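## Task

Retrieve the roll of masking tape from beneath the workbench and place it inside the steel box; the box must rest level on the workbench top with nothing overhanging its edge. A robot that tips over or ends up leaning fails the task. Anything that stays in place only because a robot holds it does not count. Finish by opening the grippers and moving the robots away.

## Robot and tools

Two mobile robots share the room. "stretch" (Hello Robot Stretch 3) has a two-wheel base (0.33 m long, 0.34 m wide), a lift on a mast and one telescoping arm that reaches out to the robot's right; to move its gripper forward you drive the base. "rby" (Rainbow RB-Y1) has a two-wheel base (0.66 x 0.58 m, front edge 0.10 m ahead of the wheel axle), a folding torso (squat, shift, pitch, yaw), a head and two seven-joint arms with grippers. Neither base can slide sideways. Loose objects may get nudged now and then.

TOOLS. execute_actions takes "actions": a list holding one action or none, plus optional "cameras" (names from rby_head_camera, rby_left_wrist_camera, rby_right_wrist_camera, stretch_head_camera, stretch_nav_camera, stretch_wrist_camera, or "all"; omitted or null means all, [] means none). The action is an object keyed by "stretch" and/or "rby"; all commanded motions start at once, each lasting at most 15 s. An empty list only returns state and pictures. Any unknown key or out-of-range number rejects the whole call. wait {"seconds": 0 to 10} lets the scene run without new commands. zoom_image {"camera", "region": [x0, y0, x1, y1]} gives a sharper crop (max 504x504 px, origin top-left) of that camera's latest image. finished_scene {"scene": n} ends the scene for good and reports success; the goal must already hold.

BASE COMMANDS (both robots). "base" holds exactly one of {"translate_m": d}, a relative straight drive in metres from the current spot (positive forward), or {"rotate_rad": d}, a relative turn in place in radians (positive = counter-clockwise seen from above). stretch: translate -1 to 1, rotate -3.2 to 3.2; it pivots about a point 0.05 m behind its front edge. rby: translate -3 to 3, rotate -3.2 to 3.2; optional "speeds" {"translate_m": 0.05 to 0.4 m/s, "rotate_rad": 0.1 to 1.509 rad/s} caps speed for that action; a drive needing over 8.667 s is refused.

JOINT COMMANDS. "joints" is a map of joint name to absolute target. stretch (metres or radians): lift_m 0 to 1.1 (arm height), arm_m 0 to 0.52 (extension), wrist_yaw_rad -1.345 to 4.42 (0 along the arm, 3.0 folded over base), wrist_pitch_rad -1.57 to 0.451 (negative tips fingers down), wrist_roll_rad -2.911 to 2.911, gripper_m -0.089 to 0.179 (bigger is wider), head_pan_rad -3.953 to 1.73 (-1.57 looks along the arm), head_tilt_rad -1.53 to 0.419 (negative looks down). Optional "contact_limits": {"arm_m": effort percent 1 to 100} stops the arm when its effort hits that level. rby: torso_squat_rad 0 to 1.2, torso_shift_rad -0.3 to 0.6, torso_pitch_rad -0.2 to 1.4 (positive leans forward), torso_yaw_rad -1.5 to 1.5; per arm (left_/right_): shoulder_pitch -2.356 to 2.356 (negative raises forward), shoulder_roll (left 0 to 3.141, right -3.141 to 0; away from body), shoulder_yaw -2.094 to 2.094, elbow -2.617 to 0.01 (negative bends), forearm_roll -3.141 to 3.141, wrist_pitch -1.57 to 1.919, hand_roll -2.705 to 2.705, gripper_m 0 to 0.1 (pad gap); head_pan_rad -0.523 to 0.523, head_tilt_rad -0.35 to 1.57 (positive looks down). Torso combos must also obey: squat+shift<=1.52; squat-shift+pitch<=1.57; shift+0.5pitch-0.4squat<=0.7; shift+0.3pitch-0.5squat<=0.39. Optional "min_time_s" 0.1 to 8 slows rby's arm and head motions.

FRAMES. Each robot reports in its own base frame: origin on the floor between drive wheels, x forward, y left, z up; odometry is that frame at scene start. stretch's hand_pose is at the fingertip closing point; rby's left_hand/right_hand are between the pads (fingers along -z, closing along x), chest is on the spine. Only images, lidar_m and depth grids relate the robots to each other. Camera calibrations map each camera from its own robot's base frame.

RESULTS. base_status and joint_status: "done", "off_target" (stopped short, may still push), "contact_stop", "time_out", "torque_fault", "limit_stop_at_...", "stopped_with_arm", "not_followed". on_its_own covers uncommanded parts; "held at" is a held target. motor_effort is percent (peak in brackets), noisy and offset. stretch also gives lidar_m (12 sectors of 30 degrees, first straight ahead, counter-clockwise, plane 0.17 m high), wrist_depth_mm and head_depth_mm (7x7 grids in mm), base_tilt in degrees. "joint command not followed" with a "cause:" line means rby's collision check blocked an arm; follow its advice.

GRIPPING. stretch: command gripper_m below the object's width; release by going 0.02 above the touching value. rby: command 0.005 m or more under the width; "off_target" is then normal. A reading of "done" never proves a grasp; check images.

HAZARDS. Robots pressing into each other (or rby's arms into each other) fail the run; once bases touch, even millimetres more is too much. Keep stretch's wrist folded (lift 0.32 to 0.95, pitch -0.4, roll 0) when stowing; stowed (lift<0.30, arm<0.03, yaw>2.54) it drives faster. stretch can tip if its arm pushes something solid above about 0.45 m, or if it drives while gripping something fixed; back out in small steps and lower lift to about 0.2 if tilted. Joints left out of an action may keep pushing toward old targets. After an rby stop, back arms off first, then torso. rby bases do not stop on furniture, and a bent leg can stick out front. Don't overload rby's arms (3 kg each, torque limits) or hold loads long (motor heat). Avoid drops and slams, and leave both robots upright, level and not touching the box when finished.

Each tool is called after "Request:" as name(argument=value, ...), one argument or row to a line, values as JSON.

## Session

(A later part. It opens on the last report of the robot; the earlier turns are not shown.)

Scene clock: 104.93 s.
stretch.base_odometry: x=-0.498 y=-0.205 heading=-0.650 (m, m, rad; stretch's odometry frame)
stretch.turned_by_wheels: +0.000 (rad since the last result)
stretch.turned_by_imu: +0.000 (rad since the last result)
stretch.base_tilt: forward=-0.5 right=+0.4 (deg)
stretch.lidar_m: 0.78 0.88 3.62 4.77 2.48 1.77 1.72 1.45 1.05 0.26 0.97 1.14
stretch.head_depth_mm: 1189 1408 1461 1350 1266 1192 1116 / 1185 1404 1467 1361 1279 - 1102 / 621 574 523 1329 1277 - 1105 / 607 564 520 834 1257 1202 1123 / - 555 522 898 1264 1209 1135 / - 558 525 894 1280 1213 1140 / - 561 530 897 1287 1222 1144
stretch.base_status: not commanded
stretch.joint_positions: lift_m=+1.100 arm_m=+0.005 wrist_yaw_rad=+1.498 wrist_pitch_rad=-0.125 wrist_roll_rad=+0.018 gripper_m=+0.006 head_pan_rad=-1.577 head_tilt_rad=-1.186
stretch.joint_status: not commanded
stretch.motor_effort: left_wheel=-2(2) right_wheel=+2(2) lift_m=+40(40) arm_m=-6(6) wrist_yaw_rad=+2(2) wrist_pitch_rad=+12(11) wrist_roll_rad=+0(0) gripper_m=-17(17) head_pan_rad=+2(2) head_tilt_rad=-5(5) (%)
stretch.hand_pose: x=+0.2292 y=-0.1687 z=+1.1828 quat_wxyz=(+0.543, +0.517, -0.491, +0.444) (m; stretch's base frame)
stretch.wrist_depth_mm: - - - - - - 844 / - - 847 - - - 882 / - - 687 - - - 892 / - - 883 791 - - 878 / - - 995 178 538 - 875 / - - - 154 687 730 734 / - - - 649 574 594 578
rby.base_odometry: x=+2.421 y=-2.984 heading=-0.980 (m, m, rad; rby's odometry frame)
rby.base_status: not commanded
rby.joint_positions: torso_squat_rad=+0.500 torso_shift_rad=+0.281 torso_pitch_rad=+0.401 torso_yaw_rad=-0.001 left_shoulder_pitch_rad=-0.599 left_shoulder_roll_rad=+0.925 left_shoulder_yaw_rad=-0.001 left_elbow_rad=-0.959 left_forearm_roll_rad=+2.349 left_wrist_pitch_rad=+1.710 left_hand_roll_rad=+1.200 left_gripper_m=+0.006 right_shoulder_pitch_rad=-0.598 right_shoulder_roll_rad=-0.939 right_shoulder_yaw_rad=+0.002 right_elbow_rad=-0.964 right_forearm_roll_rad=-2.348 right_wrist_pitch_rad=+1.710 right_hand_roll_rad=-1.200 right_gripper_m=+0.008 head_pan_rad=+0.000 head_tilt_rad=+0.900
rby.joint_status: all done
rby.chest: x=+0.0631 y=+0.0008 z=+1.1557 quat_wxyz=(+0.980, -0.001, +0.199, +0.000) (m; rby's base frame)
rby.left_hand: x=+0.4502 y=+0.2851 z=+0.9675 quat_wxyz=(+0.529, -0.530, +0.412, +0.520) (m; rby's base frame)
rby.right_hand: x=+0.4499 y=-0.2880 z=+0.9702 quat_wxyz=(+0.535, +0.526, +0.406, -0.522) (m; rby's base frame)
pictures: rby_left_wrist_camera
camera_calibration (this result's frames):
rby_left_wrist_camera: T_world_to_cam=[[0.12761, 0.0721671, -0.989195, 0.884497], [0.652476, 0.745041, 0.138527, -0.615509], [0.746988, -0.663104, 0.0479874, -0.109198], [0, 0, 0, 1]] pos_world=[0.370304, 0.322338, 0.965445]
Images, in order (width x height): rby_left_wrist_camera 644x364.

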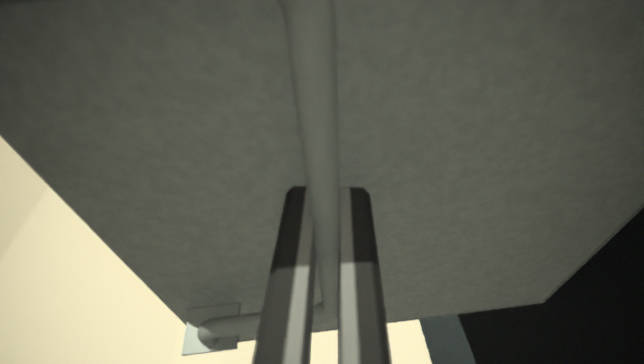

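Request:
execute_actions(
  actions=[
    {"rby":{"joints":{"torso_squat_rad":0.52}}},
  ],
  cameras=[],
)

Request:
execute_actions(
  actions=[
    {"rby":{"joints":{"left_gripper_m":0.06,"right_gripper_m":0.06}}},
  ],
  cameras=[],
)

Request:
execute_actions(
  actions=[
    {"rby":{"joints":{"left_shoulder_roll_rad":1.1,"right_shoulder_roll_rad":-1.1,"left_elbow_rad":-0.6,"right_elbow_rad":-0.6,"left_wrist_pitch_rad":1.85,"right_wrist_pitch_rad":1.85,"head_tilt_rad":-0.15}},"stretch":{"joints":{"wrist_yaw_rad":0,"head_tilt_rad":-0.6}}},
  ],
  cameras=[],
)

Request:
execute_actions(
  actions=[
    {"rby":{"base":{"translate_m":-1.5}},"stretch":{"base":{"translate_m":0.3}}},
  ],
  cameras=[],
)

Request:
execute_actions(
  actions=[
    {"stretch":{"base":{"translate_m":0.75},"joints":{"arm_m":0.12}}},
  ],
  cameras=[],
)

Request:
execute_actions(
  actions=[
    {"stretch":{"joints":{"arm_m":0.22,"wrist_pitch_rad":-1.0}}},
  ],
  cameras=["rby_head_camera","stretch_nav_camera","stretch_wrist_camera"],
)

Scene clock: 111.57 s.
stretch.base_odometry: x=-0.498 y=-0.205 heading=-0.650 (m, m, rad; stretch's odometry frame)
stretch.turned_by_wheels: +0.000 (rad since the last result)
stretch.turned_by_imu: -0.001 (rad since the last result)
stretch.base_tilt: forward=-0.5 right=+0.4 (deg)
stretch.lidar_m: 0.78 0.88 3.64 4.77 2.48 1.78 1.72 1.45 1.05 0.26 0.97 1.14
stretch.head_depth_mm: 1189 1409 1458 1359 1259 1193 1112 / 1188 1402 1469 1361 1277 - 1101 / 619 575 523 1329 1279 - 1106 / 605 565 520 834 1256 1203 1123 / - 554 524 896 1262 1205 1136 / - 557 527 894 1282 1204 1136 / - 562 529 897 1286 1218 1141
stretch.base_status: not commanded
stretch.joint_positions: lift_m=+1.100 arm_m=+0.005 wrist_yaw_rad=+1.498 wrist_pitch_rad=-0.125 wrist_roll_rad=+0.018 gripper_m=+0.006 head_pan_rad=-1.577 head_tilt_rad=-1.186
stretch.joint_status: not commanded
stretch.motor_effort: left_wheel=-2(2) right_wheel=+1(2) lift_m=+40(40) arm_m=-6(6) wrist_yaw_rad=+2(2) wrist_pitch_rad=+11(10) wrist_roll_rad=+0(0) gripper_m=-17(17) head_pan_rad=+2(2) head_tilt_rad=-5(4) (%)
stretch.hand_pose: x=+0.2292 y=-0.1687 z=+1.1828 quat_wxyz=(+0.543, +0.517, -0.491, +0.444) (m; stretch's base frame)
stretch.wrist_depth_mm: - - - - - - 874 / - - 833 - - - 870 / - - 705 - - - 899 / - - 908 945 - - 903 / - - 989 178 553 971 874 / - - - 155 548 734 752 / - - - 642 584 589 588
rby.base_odometry: x=+2.421 y=-2.984 heading=-0.980 (m, m, rad; rby's odometry frame)
rby.base_status: not commanded
rby.joint_positions: torso_squat_rad=+0.520 torso_shift_rad=+0.281 torso_pitch_rad=+0.401 torso_yaw_rad=-0.001 left_shoulder_pitch_rad=-0.599 left_shoulder_roll_rad=+0.925 left_shoulder_yaw_rad=-0.001 left_elbow_rad=-0.959 left_forearm_roll_rad=+2.350 left_wrist_pitch_rad=+1.710 left_hand_roll_rad=+1.200 left_gripper_m=+0.006 right_shoulder_pitch_rad=-0.598 right_shoulder_roll_rad=-0.939 right_shoulder_yaw_rad=+0.002 right_elbow_rad=-0.964 right_forearm_roll_rad=-2.348 right_wrist_pitch_rad=+1.710 right_hand_roll_rad=-1.200 right_gripper_m=+0.008 head_pan_rad=+0.000 head_tilt_rad=+0.900
rby.joint_status: all done
rby.chest: x=+0.0611 y=+0.0008 z=+1.1491 quat_wxyz=(+0.980, -0.001, +0.199, +0.000) (m; rby's base frame)
rby.left_hand: x=+0.4485 y=+0.2851 z=+0.9614 quat_wxyz=(+0.529, -0.530, +0.412, +0.519) (m; rby's base frame)
rby.right_hand: x=+0.4480 y=-0.2880 z=+0.9637 quat_wxyz=(+0.535, +0.526, +0.406, -0.522) (m; rby's base frame)
pictures: none
No camera images: the call's "cameras" was empty. Leave "cameras" out to get every camera's image.

Scene clock: 112.63 s.
stretch.base_odometry: x=-0.498 y=-0.205 heading=-0.650 (m, m, rad; stretch's odometry frame)
stretch.turned_by_wheels: +0.000 (rad since the last result)
stretch.turned_by_imu: +0.000 (rad since the last result)
stretch.base_tilt: forward=-0.6 right=+0.4 (deg)
stretch.lidar_m: 0.78 0.88 3.64 4.79 2.49 1.78 1.72 1.45 1.05 0.26 0.98 1.14
stretch.head_depth_mm: 1188 1410 1462 1351 1260 1194 1113 / 1185 1404 1464 1357 1275 - 1101 / 621 576 522 1332 1273 - 1106 / 607 564 520 834 1258 1201 1120 / - 556 523 895 1262 1209 1134 / - 558 526 892 1277 1210 1137 / - 561 529 897 1288 1220 1149
stretch.base_status: not commanded
stretch.joint_positions: lift_m=+1.100 arm_m=+0.005 wrist_yaw_rad=+1.498 wrist_pitch_rad=-0.125 wrist_roll_rad=+0.018 gripper_m=+0.006 head_pan_rad=-1.577 head_tilt_rad=-1.186
stretch.joint_status: not commanded
stretch.motor_effort: left_wheel=-2(2) right_wheel=+2(2) lift_m=+40(40) arm_m=-6(6) wrist_yaw_rad=+2(1) wrist_pitch_rad=+11(11) wrist_roll_rad=+0(0) gripper_m=-16(17) head_pan_rad=+2(2) head_tilt_rad=-5(5) (%)
stretch.hand_pose: x=+0.2292 y=-0.1687 z=+1.1828 quat_wxyz=(+0.543, +0.517, -0.491, +0.444) (m; stretch's base frame)
stretch.wrist_depth_mm: - - - - - - 872 / - - 844 - - - 869 / - - 704 - - - 885 / - - 916 959 - - 915 / - - 985 178 545 - 864 / - - - 154 666 744 735 / - - - 652 584 587 580
rby.base_odometry: x=+2.421 y=-2.984 heading=-0.980 (m, m, rad; rby's odometry frame)
rby.base_status: not commanded
rby.joint_positions: torso_squat_rad=+0.520 torso_shift_rad=+0.280 torso_pitch_rad=+0.400 torso_yaw_rad=-0.001 left_shoulder_pitch_rad=-0.599 left_shoulder_roll_rad=+0.926 left_shoulder_yaw_rad=+0.000 left_elbow_rad=-0.959 left_forearm_roll_rad=+2.350 left_wrist_pitch_rad=+1.710 left_hand_roll_rad=+1.200 left_gripper_m=+0.059 right_shoulder_pitch_rad=-0.599 right_shoulder_roll_rad=-0.940 right_shoulder_yaw_rad=+0.000 right_elbow_rad=-0.965 right_forearm_roll_rad=-2.350 right_wrist_pitch_rad=+1.710 right_hand_roll_rad=-1.200 right_gripper_m=+0.060 head_pan_rad=+0.000 head_tilt_rad=+0.900
rby.joint_status: all done
rby.chest: x=+0.0606 y=+0.0010 z=+1.1493 quat_wxyz=(+0.980, -0.001, +0.199, +0.000) (m; rby's base frame)
rby.left_hand: x=+0.4482 y=+0.2857 z=+0.9621 quat_wxyz=(+0.529, -0.531, +0.411, +0.519) (m; rby's base frame)
rby.right_hand: x=+0.4484 y=-0.2878 z=+0.9660 quat_wxyz=(+0.535, +0.527, +0.405, -0.520) (m; rby's base frame)
pictures: none
No camera images: the call's "cameras" was empty. Leave "cameras" out to get every camera's image.

Scene clock: 114.37 s.
stretch.base_odometry: x=-0.498 y=-0.205 heading=-0.650 (m, m, rad; stretch's odometry frame)
stretch.turned_by_wheels: +0.000 (rad since the last result)
stretch.turned_by_imu: +0.000 (rad since the last result)
stretch.base_tilt: forward=-0.5 right=+0.4 (deg)
stretch.lidar_m: 0.78 0.88 3.62 4.78 2.48 1.78 1.72 1.45 1.05 0.26 0.97 1.14
stretch.head_depth_mm: - - - - - 1429 1225 / - - - - - 1407 1230 / - - - - - 528 459 / 849 944 1014 809 638 529 460 / 850 942 1023 815 644 531 463 / 849 944 1021 820 646 533 464 / 848 946 1029 827 651 538 464
stretch.base_status: not commanded
stretch.joint_positions: lift_m=+1.100 arm_m=+0.005 wrist_yaw_rad=+0.002 wrist_pitch_rad=-0.125 wrist_roll_rad=+0.018 gripper_m=+0.006 head_pan_rad=-1.577 head_tilt_rad=-0.606
stretch.joint_status: all done
stretch.motor_effort: left_wheel=-3(3) right_wheel=+2(2) lift_m=+40(41) arm_m=-6(6) wrist_yaw_rad=-2(1) wrist_pitch_rad=+11(11) wrist_roll_rad=+0(0) gripper_m=-18(18) head_pan_rad=+1(2) head_tilt_rad=+2(25) (%)
stretch.hand_pose: x=-0.0209 y=-0.4016 z=+1.1828 quat_wxyz=(+0.700, +0.045, -0.712, -0.044) (m; stretch's base frame)
stretch.wrist_depth_mm: 665 683 697 688 707 733 731 / 703 706 723 728 741 742 766 / 730 730 756 758 777 782 813 / 765 770 781 812 810 816 847 / 801 816 843 178 836 873 883 / 760 756 757 154 900 912 913 / 611 608 584 624 958 968 992
rby.base_odometry: x=+2.421 y=-2.984 heading=-0.980 (m, m, rad; rby's odometry frame)
rby.base_status: not commanded
rby.joint_positions: torso_squat_rad=+0.520 torso_shift_rad=+0.280 torso_pitch_rad=+0.400 torso_yaw_rad=-0.001 left_shoulder_pitch_rad=-0.600 left_shoulder_roll_rad=+1.100 left_shoulder_yaw_rad=+0.000 left_elbow_rad=-0.600 left_forearm_roll_rad=+2.350 left_wrist_pitch_rad=+1.850 left_hand_roll_rad=+1.200 left_gripper_m=+0.060 right_shoulder_pitch_rad=-0.600 right_shoulder_roll_rad=-1.100 right_shoulder_yaw_rad=+0.000 right_elbow_rad=-0.600 right_forearm_roll_rad=-2.350 right_wrist_pitch_rad=+1.850 right_hand_roll_rad=-1.200 right_gripper_m=+0.060 head_pan_rad=+0.000 head_tilt_rad=-0.150
rby.joint_status: all done
rby.chest: x=+0.0604 y=+0.0009 z=+1.1493 quat_wxyz=(+0.980, -0.001, +0.199, +0.000) (m; rby's base frame)
rby.left_hand: x=+0.4256 y=+0.4045 z=+0.9557 quat_wxyz=(+0.465, -0.489, +0.376, +0.635) (m; rby's base frame)
rby.right_hand: x=+0.4253 y=-0.4035 z=+0.9568 quat_wxyz=(+0.466, +0.488, +0.375, -0.636) (m; rby's base frame)
pictures: none
No camera images: the call's "cameras" was empty. Leave "cameras" out to get every camera's image.

Scene clock: 119.57 s.
stretch.base_odometry: x=-0.259 y=-0.387 heading=-0.650 (m, m, rad; stretch's odometry frame)
stretch.turned_by_wheels: +0.000 (rad since the last result)
stretch.turned_by_imu: -0.001 (rad since the last result)
stretch.base_tilt: forward=-0.5 right=+0.4 (deg)
stretch.lidar_m: 1.06 2.64 1.53 4.79 2.92 2.10 2.02 0.39 0.44 0.94 0.97 0.85
stretch.head_depth_mm: - - - - - 520 453 / - - - - - 512 454 / - - - - - 525 454 / 846 938 1011 807 638 529 454 / 845 939 1020 813 644 532 454 / 845 939 1018 820 647 534 455 / 843 938 1028 827 651 537 457
stretch.base_status: done
stretch.joint_positions: lift_m=+1.100 arm_m=+0.005 wrist_yaw_rad=+0.002 wrist_pitch_rad=-0.125 wrist_roll_rad=+0.018 gripper_m=+0.006 head_pan_rad=-1.577 head_tilt_rad=-0.606
stretch.joint_status: not commanded
stretch.motor_effort: left_wheel=-3(3) right_wheel=+1(7) lift_m=+41(40) arm_m=-6(6) wrist_yaw_rad=+0(1) wrist_pitch_rad=+12(11) wrist_roll_rad=+0(0) gripper_m=-17(17) head_pan_rad=+2(2) head_tilt_rad=+2(2) (%)
stretch.hand_pose: x=-0.0210 y=-0.4016 z=+1.1828 quat_wxyz=(+0.700, +0.045, -0.712, -0.044) (m; stretch's base frame)
stretch.wrist_depth_mm: 674 663 685 703 699 716 712 / 701 693 709 727 749 727 756 / 747 738 743 737 765 786 789 / 772 749 790 792 826 821 845 / 786 783 818 178 840 887 858 / 776 751 773 154 766 919 917 / 605 598 568 567 579 977 971
rby.base_odometry: x=+1.584 y=-1.739 heading=-0.978 (m, m, rad; rby's odometry frame)
rby.base_status: done
rby.joint_positions: torso_squat_rad=+0.520 torso_shift_rad=+0.280 torso_pitch_rad=+0.400 torso_yaw_rad=-0.001 left_shoulder_pitch_rad=-0.600 left_shoulder_roll_rad=+1.100 left_shoulder_yaw_rad=+0.000 left_elbow_rad=-0.600 left_forearm_roll_rad=+2.350 left_wrist_pitch_rad=+1.850 left_hand_roll_rad=+1.200 left_gripper_m=+0.060 right_shoulder_pitch_rad=-0.600 right_shoulder_roll_rad=-1.100 right_shoulder_yaw_rad=+0.000 right_elbow_rad=-0.600 right_forearm_roll_rad=-2.350 right_wrist_pitch_rad=+1.850 right_hand_roll_rad=-1.200 right_gripper_m=+0.060 head_pan_rad=+0.000 head_tilt_rad=-0.150
rby.joint_status: not commanded
rby.chest: x=+0.0603 y=+0.0008 z=+1.1493 quat_wxyz=(+0.980, -0.001, +0.199, +0.000) (m; rby's base frame)
rby.left_hand: x=+0.4256 y=+0.4044 z=+0.9557 quat_wxyz=(+0.465, -0.489, +0.376, +0.635) (m; rby's base frame)
rby.right_hand: x=+0.4252 y=-0.4035 z=+0.9568 quat_wxyz=(+0.466, +0.488, +0.375, -0.636) (m; rby's base frame)
pictures: none
No camera images: the call's "cameras" was empty. Leave "cameras" out to get every camera's image.

Scene clock: 128.47 s.
stretch.base_odometry: x=+0.337 y=-0.841 heading=-0.651 (m, m, rad; stretch's odometry frame)
stretch.turned_by_wheels: +0.000 (rad since the last result)
stretch.turned_by_imu: -0.002 (rad since the last result)
stretch.base_tilt: forward=-0.5 right=+0.4 (deg)
stretch.lidar_m: 1.84 1.90 2.06 1.43 3.98 2.87 1.07 1.09 0.97 0.28 0.29 0.39
stretch.head_depth_mm: - - 789 617 625 424 446 / - - 573 620 628 425 447 / - - - 621 634 428 449 / 841 917 1011 624 636 430 451 / 835 929 1004 626 642 432 453 / 833 928 1014 629 645 434 455 / 835 928 1027 631 641 436 458
stretch.base_status: done
stretch.joint_positions: lift_m=+1.100 arm_m=+0.120 wrist_yaw_rad=+0.001 wrist_pitch_rad=-0.125 wrist_roll_rad=+0.018 gripper_m=+0.006 head_pan_rad=-1.577 head_tilt_rad=-0.606
stretch.joint_status: all done
stretch.motor_effort: left_wheel=-3(4) right_wheel=+2(7) lift_m=+40(40) arm_m=+5(5) wrist_yaw_rad=+0(1) wrist_pitch_rad=+11(11) wrist_roll_rad=+0(0) gripper_m=-17(17) head_pan_rad=+1(2) head_tilt_rad=+2(2) (%)
stretch.hand_pose: x=-0.0212 y=-0.5158 z=+1.1828 quat_wxyz=(+0.700, +0.044, -0.712, -0.044) (m; stretch's base frame)
stretch.wrist_depth_mm: 565 563 565 579 588 585 594 / 577 591 592 600 602 619 630 / 607 622 628 630 654 658 670 / 648 646 641 656 662 693 713 / 665 685 685 177 696 722 716 / 689 703 680 154 733 730 732 / 602 598 571 571 580 587 583
rby.base_odometry: x=+1.584 y=-1.739 heading=-0.978 (m, m, rad; rby's odometry frame)
rby.base_status: not commanded
rby.joint_positions: torso_squat_rad=+0.520 torso_shift_rad=+0.280 torso_pitch_rad=+0.400 torso_yaw_rad=-0.001 left_shoulder_pitch_rad=-0.600 left_shoulder_roll_rad=+1.100 left_shoulder_yaw_rad=+0.000 left_elbow_rad=-0.600 left_forearm_roll_rad=+2.350 left_wrist_pitch_rad=+1.850 left_hand_roll_rad=+1.200 left_gripper_m=+0.060 right_shoulder_pitch_rad=-0.600 right_shoulder_roll_rad=-1.100 right_shoulder_yaw_rad=+0.000 right_elbow_rad=-0.600 right_forearm_roll_rad=-2.350 right_wrist_pitch_rad=+1.850 right_hand_roll_rad=-1.200 right_gripper_m=+0.060 head_pan_rad=+0.000 head_tilt_rad=-0.150
rby.joint_status: not commanded
rby.chest: x=+0.0604 y=+0.0008 z=+1.1493 quat_wxyz=(+0.980, -0.001, +0.199, +0.000) (m; rby's base frame)
rby.left_hand: x=+0.4256 y=+0.4044 z=+0.9557 quat_wxyz=(+0.465, -0.489, +0.376, +0.635) (m; rby's base frame)
rby.right_hand: x=+0.4252 y=-0.4035 z=+0.9568 quat_wxyz=(+0.466, +0.488, +0.375, -0.636) (m; rby's base frame)
pictures: none
No camera images: the call's "cameras" was empty. Leave "cameras" out to get every camera's image.

Scene clock: 130.43 s.
stretch.base_odometry: x=+0.337 y=-0.841 heading=-0.651 (m, m, rad; stretch's odometry frame)
stretch.turned_by_wheels: +0.000 (rad since the last result)
stretch.turned_by_imu: +0.000 (rad since the last result)
stretch.base_tilt: forward=-0.5 right=+0.4 (deg)
stretch.lidar_m: 1.84 1.90 2.07 1.44 3.97 2.87 1.07 1.09 0.96 0.28 0.29 0.39
stretch.head_depth_mm: - 957 1006 617 626 424 446 / - 956 1006 620 629 425 447 / - - - 627 632 428 449 / 833 928 999 636 638 430 451 / 834 927 1007 625 642 432 453 / 835 925 1017 629 645 434 456 / 835 926 1025 629 640 436 457
stretch.base_status: not commanded
stretch.joint_positions: lift_m=+1.100 arm_m=+0.220 wrist_yaw_rad=+0.001 wrist_pitch_rad=-1.007 wrist_roll_rad=+0.018 gripper_m=+0.006 head_pan_rad=-1.577 head_tilt_rad=-0.606
stretch.joint_status: all done
stretch.motor_effort: left_wheel=-3(3) right_wheel=+2(2) lift_m=+40(40) arm_m=+5(5) wrist_yaw_rad=+0(1) wrist_pitch_rad=+3(9) wrist_roll_rad=+0(0) gripper_m=-17(17) head_pan_rad=+2(1) head_tilt_rad=+2(2) (%)
stretch.hand_pose: x=-0.0215 y=-0.4812 z=+1.0091 quat_wxyz=(+0.614, +0.338, -0.624, -0.344) (m; stretch's base frame)
stretch.wrist_depth_mm: 481 481 483 493 490 488 484 / 436 444 446 445 442 447 448 / 298 193 196 199 204 208 197 / 231 234 242 245 251 259 241 / 328 344 347 179 352 350 252 / 329 337 336 154 338 332 251 / 314 316 312 311 315 316 254
rby.base_odometry: x=+1.584 y=-1.739 heading=-0.978 (m, m, rad; rby's odometry frame)
rby.base_status: not commanded
rby.joint_positions: torso_squat_rad=+0.520 torso_shift_rad=+0.280 torso_pitch_rad=+0.400 torso_yaw_rad=-0.001 left_shoulder_pitch_rad=-0.600 left_shoulder_roll_rad=+1.100 left_shoulder_yaw_rad=+0.000 left_elbow_rad=-0.600 left_forearm_roll_rad=+2.350 left_wrist_pitch_rad=+1.850 left_hand_roll_rad=+1.200 left_gripper_m=+0.060 right_shoulder_pitch_rad=-0.600 right_shoulder_roll_rad=-1.100 right_shoulder_yaw_rad=+0.000 right_elbow_rad=-0.600 right_forearm_roll_rad=-2.350 right_wrist_pitch_rad=+1.850 right_hand_roll_rad=-1.200 right_gripper_m=+0.060 head_pan_rad=+0.000 head_tilt_rad=-0.150
rby.joint_status: not commanded
rby.chest: x=+0.0604 y=+0.0008 z=+1.1493 quat_wxyz=(+0.980, -0.001, +0.199, +0.000) (m; rby's base frame)
rby.left_hand: x=+0.4256 y=+0.4044 z=+0.9557 quat_wxyz=(+0.465, -0.489, +0.376, +0.635) (m; rby's base frame)
rby.right_hand: x=+0.4252 y=-0.4035 z=+0.9568 quat_wxyz=(+0.466, +0.488, +0.375, -0.636) (m; rby's base frame)
pictures: rby_head_camera, stretch_nav_camera (sideways: a quarter turn counterclockwise sets it upright), stretch_wrist_camera
camera_calibration (this result's frames):
rby_head_camera: T_world_to_cam=[[0.0119664, -0.999115, 0.0403154, -0.0602359], [-0.283923, -0.0420538, -0.957925, 1.37601], [0.958773, 0.0000164178, -0.284175, 0.172472], [0, 0, 0, 1]] pos_world=[0.226038, -0.00231906, 1.36955]
stretch_nav_camera: T_world_to_cam=[[0.0061001, -0.561437, 0.827497, -1.0323], [-0.999946, 0.00353843, 0.0097721, 0.0481051], [-0.00841446, -0.827512, -0.561385, 0.693472], [0, 0, 0, 1]] pos_world=[0.0602348, -0.00588388, 1.24306]
stretch_wrist_camera: T_world_to_cam=[[-0.997931, 0.0611936, -0.0197312, 0.0270728], [0.0640365, 0.918404, -0.390427, 0.875443], [-0.00577036, -0.390883, -0.920422, 0.908204], [0, 0, 0, 1]] pos_world=[-0.0238029, -0.450667, 1.17826]
Images, in order (width x height): rby_head_camera 896x504, stretch_nav_camera 672x504, stretch_wrist_camera 644x364.

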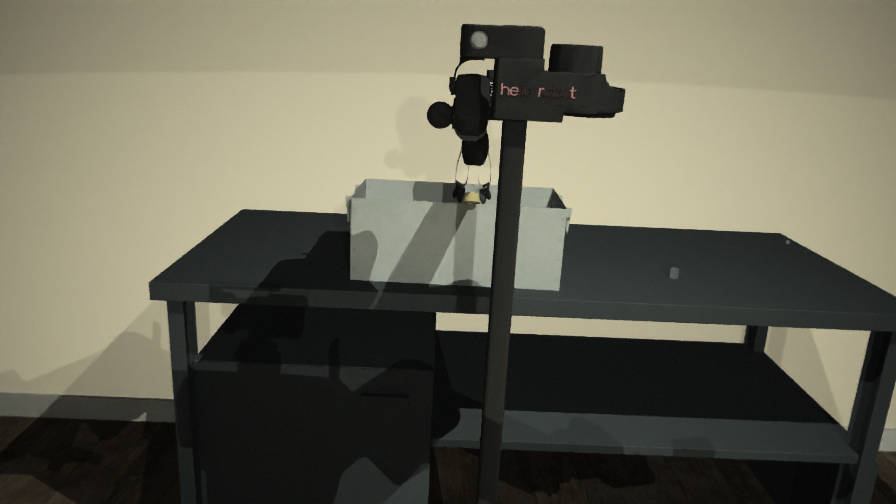

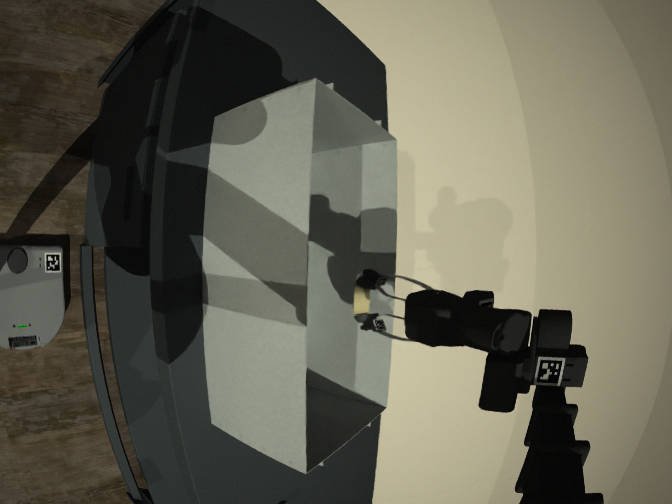

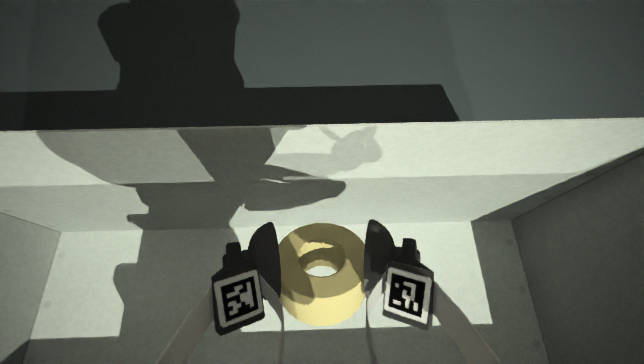

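Request:
execute_actions(
  actions=[
    {"stretch":{"joints":{"wrist_pitch_rad":-1.25,"lift_m":0.98}}},
  ],
  cameras=["stretch_wrist_camera"],
)

Request:
execute_actions(
  actions=[
    {"stretch":{"joints":{"gripper_m":0.11}}},
  ],
  cameras=[],
)

Request:
execute_actions(
  actions=[
    {"stretch":{"joints":{"lift_m":1.1,"arm_m":0.17}}},
  ],
  cameras=["stretch_wrist_camera"],
)

Request:
execute_actions(
  actions=[
    {"stretch":{"joints":{"wrist_pitch_rad":-0.1,"arm_m":0.13}}},
  ],
  cameras=[],
)

Request:
execute_actions(
  actions=[
    {"stretch":{"base":{"translate_m":-0.4},"joints":{"arm_m":0.01,"wrist_yaw_rad":1.5}}},
  ],
  cameras=["rby_head_camera"],
)

Scene clock: 137.30 s.
stretch.base_odometry: x=+0.337 y=-0.841 heading=-0.651 (m, m, rad; stretch's odometry frame)
stretch.turned_by_wheels: +0.000 (rad since the last result)
stretch.turned_by_imu: -0.001 (rad since the last result)
stretch.base_tilt: forward=-0.5 right=+0.4 (deg)
stretch.lidar_m: 1.84 1.90 2.07 1.43 3.98 2.87 1.07 1.09 0.97 0.28 0.29 0.39
stretch.head_depth_mm: 836 903 1015 630 625 424 446 / 834 901 - 633 628 426 448 / 833 920 - - 375 428 449 / 836 926 1007 623 511 430 451 / 835 928 1002 626 640 432 453 / 834 929 1018 628 645 434 456 / 835 927 1026 631 642 436 458
stretch.base_status: not commanded
stretch.joint_positions: lift_m=+0.980 arm_m=+0.220 wrist_yaw_rad=+0.001 wrist_pitch_rad=-1.252 wrist_roll_rad=+0.018 gripper_m=+0.006 head_pan_rad=-1.577 head_tilt_rad=-0.606
stretch.joint_status: all done
stretch.motor_effort: left_wheel=-3(3) right_wheel=+2(2) lift_m=+31(35) arm_m=+5(5) wrist_yaw_rad=+0(0) wrist_pitch_rad=+1(3) wrist_roll_rad=+0(0) gripper_m=-17(17) head_pan_rad=+2(2) head_tilt_rad=+2(2) (%)
stretch.hand_pose: x=-0.0216 y=-0.4219 z=+0.8680 quat_wxyz=(+0.568, +0.411, -0.577, -0.418) (m; stretch's base frame)
stretch.wrist_depth_mm: 174 175 177 179 181 184 185 / 221 221 222 223 226 226 228 / 218 220 219 219 220 223 223 / 212 213 213 213 215 218 217 / 207 208 209 179 211 211 212 / 202 201 203 154 207 206 207 / 196 197 197 199 199 201 200
rby.base_odometry: x=+1.584 y=-1.739 heading=-0.978 (m, m, rad; rby's odometry frame)
rby.base_status: not commanded
rby.joint_positions: torso_squat_rad=+0.520 torso_shift_rad=+0.280 torso_pitch_rad=+0.400 torso_yaw_rad=-0.001 left_shoulder_pitch_rad=-0.600 left_shoulder_roll_rad=+1.100 left_shoulder_yaw_rad=+0.000 left_elbow_rad=-0.600 left_forearm_roll_rad=+2.350 left_wrist_pitch_rad=+1.850 left_hand_roll_rad=+1.200 left_gripper_m=+0.060 right_shoulder_pitch_rad=-0.600 right_shoulder_roll_rad=-1.100 right_shoulder_yaw_rad=+0.000 right_elbow_rad=-0.600 right_forearm_roll_rad=-2.350 right_wrist_pitch_rad=+1.850 right_hand_roll_rad=-1.200 right_gripper_m=+0.060 head_pan_rad=+0.000 head_tilt_rad=-0.150
rby.joint_status: not commanded
rby.chest: x=+0.0604 y=+0.0008 z=+1.1493 quat_wxyz=(+0.980, -0.001, +0.199, +0.000) (m; rby's base frame)
rby.left_hand: x=+0.4256 y=+0.4044 z=+0.9557 quat_wxyz=(+0.465, -0.489, +0.376, +0.635) (m; rby's base frame)
rby.right_hand: x=+0.4252 y=-0.4035 z=+0.9568 quat_wxyz=(+0.466, +0.488, +0.375, -0.636) (m; rby's base frame)
pictures: stretch_wrist_camera
camera_calibration (this result's frames):
stretch_wrist_camera: T_world_to_cam=[[-0.997921, 0.0643232, -0.00402387, 0.00827814], [0.064165, 0.985734, -0.155602, 0.59053], [-0.00604238, -0.155537, -0.987812, 0.959236], [0, 0, 0, 1]] pos_world=[-0.0238343, -0.433441, 1.03947]
Images, in order (width x height): stretch_wrist_camera 644x364.

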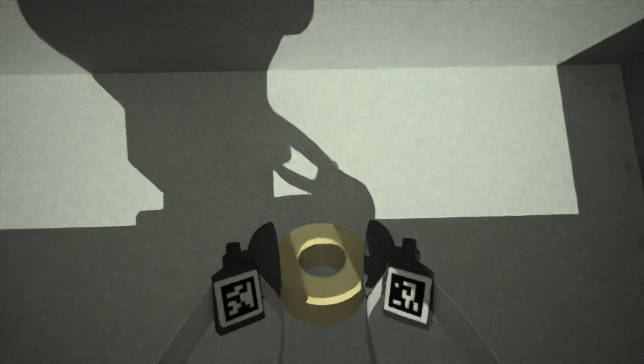

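Scene clock: 138.83 s.
stretch.base_odometry: x=+0.337 y=-0.841 heading=-0.651 (m, m, rad; stretch's odometry frame)
stretch.turned_by_wheels: +0.000 (rad since the last result)
stretch.turned_by_imu: +0.000 (rad since the last result)
stretch.base_tilt: forward=-0.5 right=+0.4 (deg)
stretch.lidar_m: 1.84 1.91 2.07 1.43 3.98 2.86 1.07 1.09 0.97 0.28 0.29 0.39
stretch.head_depth_mm: 834 905 1014 629 626 423 445 / 837 899 - 633 505 426 447 / 834 919 - - 379 428 449 / 835 926 1006 623 510 430 452 / 835 925 1007 626 642 431 453 / 837 926 1017 629 644 434 456 / 835 926 1025 629 641 436 458
stretch.base_status: not commanded
stretch.joint_positions: lift_m=+0.980 arm_m=+0.220 wrist_yaw_rad=+0.001 wrist_pitch_rad=-1.252 wrist_roll_rad=+0.018 gripper_m=+0.110 head_pan_rad=-1.577 head_tilt_rad=-0.606
stretch.joint_status: all done
stretch.motor_effort: left_wheel=-3(3) right_wheel=+2(2) lift_m=+32(31) arm_m=+5(5) wrist_yaw_rad=+0(0) wrist_pitch_rad=+1(1) wrist_roll_rad=+0(0) gripper_m=+0(83) head_pan_rad=+2(1) head_tilt_rad=+2(2) (%)
stretch.hand_pose: x=-0.0216 y=-0.4219 z=+0.8680 quat_wxyz=(+0.568, +0.411, -0.577, -0.418) (m; stretch's base frame)
stretch.wrist_depth_mm: 173 175 176 179 181 184 186 / 221 222 222 225 226 226 227 / 218 218 219 221 222 222 223 / 211 213 213 215 215 215 218 / 208 207 209 209 210 211 213 / 202 202 204 182 202 206 207 / 195 197 198 198 201 199 200
rby.base_odometry: x=+1.584 y=-1.739 heading=-0.978 (m, m, rad; rby's odometry frame)
rby.base_status: not commanded
rby.joint_positions: torso_squat_rad=+0.520 torso_shift_rad=+0.280 torso_pitch_rad=+0.400 torso_yaw_rad=-0.001 left_shoulder_pitch_rad=-0.600 left_shoulder_roll_rad=+1.100 left_shoulder_yaw_rad=+0.000 left_elbow_rad=-0.600 left_forearm_roll_rad=+2.350 left_wrist_pitch_rad=+1.850 left_hand_roll_rad=+1.200 left_gripper_m=+0.060 right_shoulder_pitch_rad=-0.600 right_shoulder_roll_rad=-1.100 right_shoulder_yaw_rad=+0.000 right_elbow_rad=-0.600 right_forearm_roll_rad=-2.350 right_wrist_pitch_rad=+1.850 right_hand_roll_rad=-1.200 right_gripper_m=+0.060 head_pan_rad=+0.000 head_tilt_rad=-0.150
rby.joint_status: not commanded
rby.chest: x=+0.0604 y=+0.0008 z=+1.1493 quat_wxyz=(+0.980, -0.001, +0.199, +0.000) (m; rby's base frame)
rby.left_hand: x=+0.4256 y=+0.4044 z=+0.9557 quat_wxyz=(+0.465, -0.489, +0.376, +0.635) (m; rby's base frame)
rby.right_hand: x=+0.4252 y=-0.4035 z=+0.9568 quat_wxyz=(+0.466, +0.488, +0.375, -0.636) (m; rby's base frame)
pictures: none
No camera images: the call's "cameras" was empty. Leave "cameras" out to get every camera's image.

Scene clock: 140.77 s.
stretch.base_odometry: x=+0.337 y=-0.841 heading=-0.651 (m, m, rad; stretch's odometry frame)
stretch.turned_by_wheels: +0.000 (rad since the last result)
stretch.turned_by_imu: +0.000 (rad since the last result)
stretch.base_tilt: forward=-0.5 right=+0.4 (deg)
stretch.lidar_m: 1.84 1.90 2.07 1.43 3.99 2.86 1.07 1.09 0.97 0.28 0.29 0.39
stretch.head_depth_mm: - - 1011 618 626 424 445 / - - 1006 620 383 425 448 / - - - 648 633 428 449 / 837 925 1002 630 511 430 451 / 834 926 1007 626 640 432 453 / 835 926 1020 628 645 434 455 / 836 930 1027 630 640 436 457
stretch.base_status: not commanded
stretch.joint_positions: lift_m=+1.100 arm_m=+0.170 wrist_yaw_rad=+0.001 wrist_pitch_rad=-1.252 wrist_roll_rad=+0.018 gripper_m=+0.110 head_pan_rad=-1.577 head_tilt_rad=-0.606
stretch.joint_status: all done
stretch.motor_effort: left_wheel=-3(3) right_wheel=+1(1) lift_m=+41(42) arm_m=-6(7) wrist_yaw_rad=+0(0) wrist_pitch_rad=+0(1) wrist_roll_rad=+0(0) gripper_m=-1(1) head_pan_rad=+1(2) head_tilt_rad=+2(2) (%)
stretch.hand_pose: x=-0.0216 y=-0.3727 z=+0.9876 quat_wxyz=(+0.568, +0.411, -0.577, -0.418) (m; stretch's base frame)
stretch.wrist_depth_mm: 248 252 251 256 258 265 239 / 326 332 338 340 351 332 250 / 338 342 345 344 346 344 249 / 332 333 334 337 336 336 251 / 325 324 327 324 332 329 252 / 315 318 318 319 321 321 252 / 289 256 276 268 263 238 232
rby.base_odometry: x=+1.584 y=-1.739 heading=-0.978 (m, m, rad; rby's odometry frame)
rby.base_status: not commanded
rby.joint_positions: torso_squat_rad=+0.520 torso_shift_rad=+0.280 torso_pitch_rad=+0.400 torso_yaw_rad=-0.001 left_shoulder_pitch_rad=-0.600 left_shoulder_roll_rad=+1.100 left_shoulder_yaw_rad=+0.000 left_elbow_rad=-0.600 left_forearm_roll_rad=+2.350 left_wrist_pitch_rad=+1.850 left_hand_roll_rad=+1.200 left_gripper_m=+0.060 right_shoulder_pitch_rad=-0.600 right_shoulder_roll_rad=-1.100 right_shoulder_yaw_rad=+0.000 right_elbow_rad=-0.600 right_forearm_roll_rad=-2.350 right_wrist_pitch_rad=+1.850 right_hand_roll_rad=-1.200 right_gripper_m=+0.060 head_pan_rad=+0.000 head_tilt_rad=-0.150
rby.joint_status: not commanded
rby.chest: x=+0.0604 y=+0.0008 z=+1.1493 quat_wxyz=(+0.980, -0.001, +0.199, +0.000) (m; rby's base frame)
rby.left_hand: x=+0.4256 y=+0.4044 z=+0.9557 quat_wxyz=(+0.465, -0.489, +0.376, +0.635) (m; rby's base frame)
rby.right_hand: x=+0.4252 y=-0.4035 z=+0.9568 quat_wxyz=(+0.466, +0.488, +0.375, -0.636) (m; rby's base frame)
pictures: stretch_wrist_camera
camera_calibration (this result's frames):
stretch_wrist_camera: T_world_to_cam=[[-0.997921, 0.0643238, -0.00401918, 0.0055866], [0.0641653, 0.985745, -0.155532, 0.560528], [-0.00604252, -0.155467, -0.987823, 1.08516], [0, 0, 0, 1]] pos_world=[-0.0238344, -0.384191, 1.15914]
Images, in order (width x height): stretch_wrist_camera 644x364.

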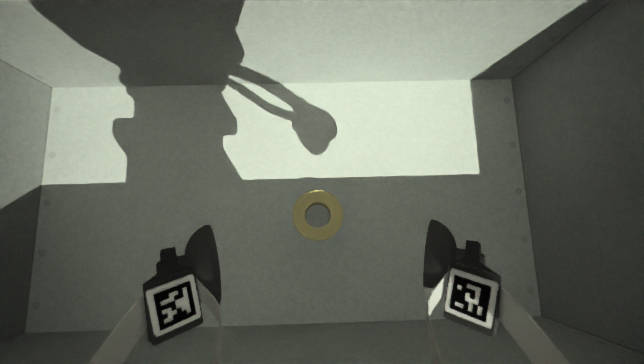

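Scene clock: 142.20 s.
stretch.base_odometry: x=+0.337 y=-0.841 heading=-0.651 (m, m, rad; stretch's odometry frame)
stretch.turned_by_wheels: +0.000 (rad since the last result)
stretch.turned_by_imu: +0.000 (rad since the last result)
stretch.base_tilt: forward=-0.5 right=+0.4 (deg)
stretch.lidar_m: 1.84 1.91 2.06 1.43 3.95 2.88 1.07 1.09 0.97 0.28 0.29 0.39
stretch.head_depth_mm: - - 1014 616 625 423 445 / - - 998 621 629 426 447 / - - - 622 633 428 449 / 843 911 1008 624 636 429 451 / 835 925 1007 626 641 432 453 / 835 926 1019 628 646 435 455 / 836 926 1023 629 640 436 458
stretch.base_status: not commanded
stretch.joint_positions: lift_m=+1.100 arm_m=+0.130 wrist_yaw_rad=+0.001 wrist_pitch_rad=-0.123 wrist_roll_rad=+0.018 gripper_m=+0.110 head_pan_rad=-1.577 head_tilt_rad=-0.606
stretch.joint_status: all done
stretch.motor_effort: left_wheel=-3(3) right_wheel=+2(2) lift_m=+40(41) arm_m=-7(5) wrist_yaw_rad=+0(0) wrist_pitch_rad=+10(12) wrist_roll_rad=+0(0) gripper_m=-1(1) head_pan_rad=+1(2) head_tilt_rad=+2(2) (%)
stretch.hand_pose: x=-0.0212 y=-0.5267 z=+1.1831 quat_wxyz=(+0.700, +0.044, -0.712, -0.044) (m; stretch's base frame)
stretch.wrist_depth_mm: 548 552 559 568 574 585 596 / 564 572 572 588 603 607 623 / 583 608 616 625 634 638 651 / 616 630 635 646 661 678 669 / 653 658 675 681 688 695 711 / 688 707 716 704 717 735 743 / 607 566 605 584 587 561 588
rby.base_odometry: x=+1.584 y=-1.739 heading=-0.978 (m, m, rad; rby's odometry frame)
rby.base_status: not commanded
rby.joint_positions: torso_squat_rad=+0.520 torso_shift_rad=+0.280 torso_pitch_rad=+0.400 torso_yaw_rad=-0.001 left_shoulder_pitch_rad=-0.600 left_shoulder_roll_rad=+1.100 left_shoulder_yaw_rad=+0.000 left_elbow_rad=-0.600 left_forearm_roll_rad=+2.350 left_wrist_pitch_rad=+1.850 left_hand_roll_rad=+1.200 left_gripper_m=+0.060 right_shoulder_pitch_rad=-0.600 right_shoulder_roll_rad=-1.100 right_shoulder_yaw_rad=+0.000 right_elbow_rad=-0.600 right_forearm_roll_rad=-2.350 right_wrist_pitch_rad=+1.850 right_hand_roll_rad=-1.200 right_gripper_m=+0.060 head_pan_rad=+0.000 head_tilt_rad=-0.150
rby.joint_status: not commanded
rby.chest: x=+0.0604 y=+0.0008 z=+1.1493 quat_wxyz=(+0.980, -0.001, +0.199, +0.000) (m; rby's base frame)
rby.left_hand: x=+0.4256 y=+0.4044 z=+0.9557 quat_wxyz=(+0.465, -0.489, +0.376, +0.635) (m; rby's base frame)
rby.right_hand: x=+0.4252 y=-0.4035 z=+0.9568 quat_wxyz=(+0.466, +0.488, +0.375, -0.636) (m; rby's base frame)
pictures: none
No camera images: the call's "cameras" was empty. Leave "cameras" out to get every camera's image.

Scene clock: 147.27 s.
stretch.base_odometry: x=+0.019 y=-0.599 heading=-0.651 (m, m, rad; stretch's odometry frame)
stretch.turned_by_wheels: +0.000 (rad since the last result)
stretch.turned_by_imu: -0.002 (rad since the last result)
stretch.base_tilt: forward=-0.5 right=+0.3 (deg)
stretch.lidar_m: 1.04 2.31 1.49 1.45 3.40 2.46 2.37 0.69 0.95 0.93 0.64 0.53
stretch.head_depth_mm: - - - - 584 521 446 / - - - - 590 524 447 / - - - - 599 526 449 / 840 933 1015 - 603 528 451 / 839 934 1012 - - 517 453 / 840 934 1032 - - 514 456 / 842 919 - - - 455 458
stretch.base_status: done
stretch.joint_positions: lift_m=+1.100 arm_m=+0.010 wrist_yaw_rad=+1.498 wrist_pitch_rad=-0.122 wrist_roll_rad=+0.018 gripper_m=+0.110 head_pan_rad=-1.577 head_tilt_rad=-0.606
stretch.joint_status: all done
stretch.motor_effort: left_wheel=-3(6) right_wheel=+2(2) lift_m=+41(41) arm_m=-6(9) wrist_yaw_rad=+2(2) wrist_pitch_rad=+10(10) wrist_roll_rad=+0(0) gripper_m=+0(1) head_pan_rad=+2(1) head_tilt_rad=+2(2) (%)
stretch.hand_pose: x=+0.2293 y=-0.1736 z=+1.1833 quat_wxyz=(+0.542, +0.516, -0.492, +0.444) (m; stretch's base frame)
stretch.wrist_depth_mm: - - - - - - 848 / - - - - - - 865 / - - - - - - 888 / - - - - - - 866 / - - - - 667 664 878 / - - - 867 550 526 472 / - - - - 472 560 415
rby.base_odometry: x=+1.584 y=-1.739 heading=-0.978 (m, m, rad; rby's odometry frame)
rby.base_status: not commanded
rby.joint_positions: torso_squat_rad=+0.520 torso_shift_rad=+0.280 torso_pitch_rad=+0.400 torso_yaw_rad=-0.001 left_shoulder_pitch_rad=-0.600 left_shoulder_roll_rad=+1.100 left_shoulder_yaw_rad=+0.000 left_elbow_rad=-0.600 left_forearm_roll_rad=+2.350 left_wrist_pitch_rad=+1.850 left_hand_roll_rad=+1.200 left_gripper_m=+0.060 right_shoulder_pitch_rad=-0.600 right_shoulder_roll_rad=-1.100 right_shoulder_yaw_rad=+0.000 right_elbow_rad=-0.600 right_forearm_roll_rad=-2.350 right_wrist_pitch_rad=+1.850 right_hand_roll_rad=-1.200 right_gripper_m=+0.060 head_pan_rad=+0.000 head_tilt_rad=-0.150
rby.joint_status: not commanded
rby.chest: x=+0.0604 y=+0.0008 z=+1.1493 quat_wxyz=(+0.980, -0.001, +0.199, +0.000) (m; rby's base frame)
rby.left_hand: x=+0.4256 y=+0.4044 z=+0.9557 quat_wxyz=(+0.465, -0.489, +0.376, +0.635) (m; rby's base frame)
rby.right_hand: x=+0.4252 y=-0.4035 z=+0.9568 quat_wxyz=(+0.466, +0.488, +0.375, -0.636) (m; rby's base frame)
pictures: rby_head_camera
camera_calibration (this result's frames):
rby_head_camera: T_world_to_cam=[[0.0119667, -0.999115, 0.0403153, -0.0602358], [-0.283922, -0.0420539, -0.957925, 1.37601], [0.958773, 0.0000168021, -0.284175, 0.172472], [0, 0, 0, 1]] pos_world=[0.226038, -0.00231901, 1.36955]
Images, in order (width x height): rby_head_camera 896x504.

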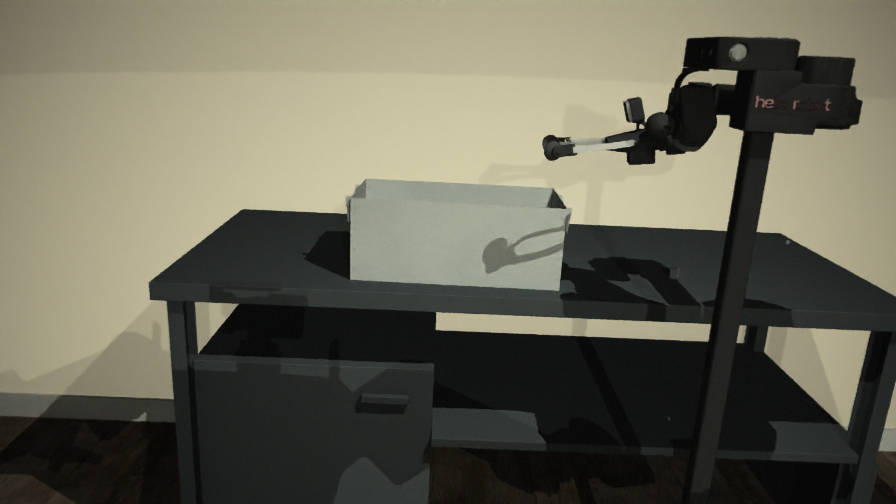

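Request:
finished_scene(
  scene=2,
)

The scene is finished: the task was done.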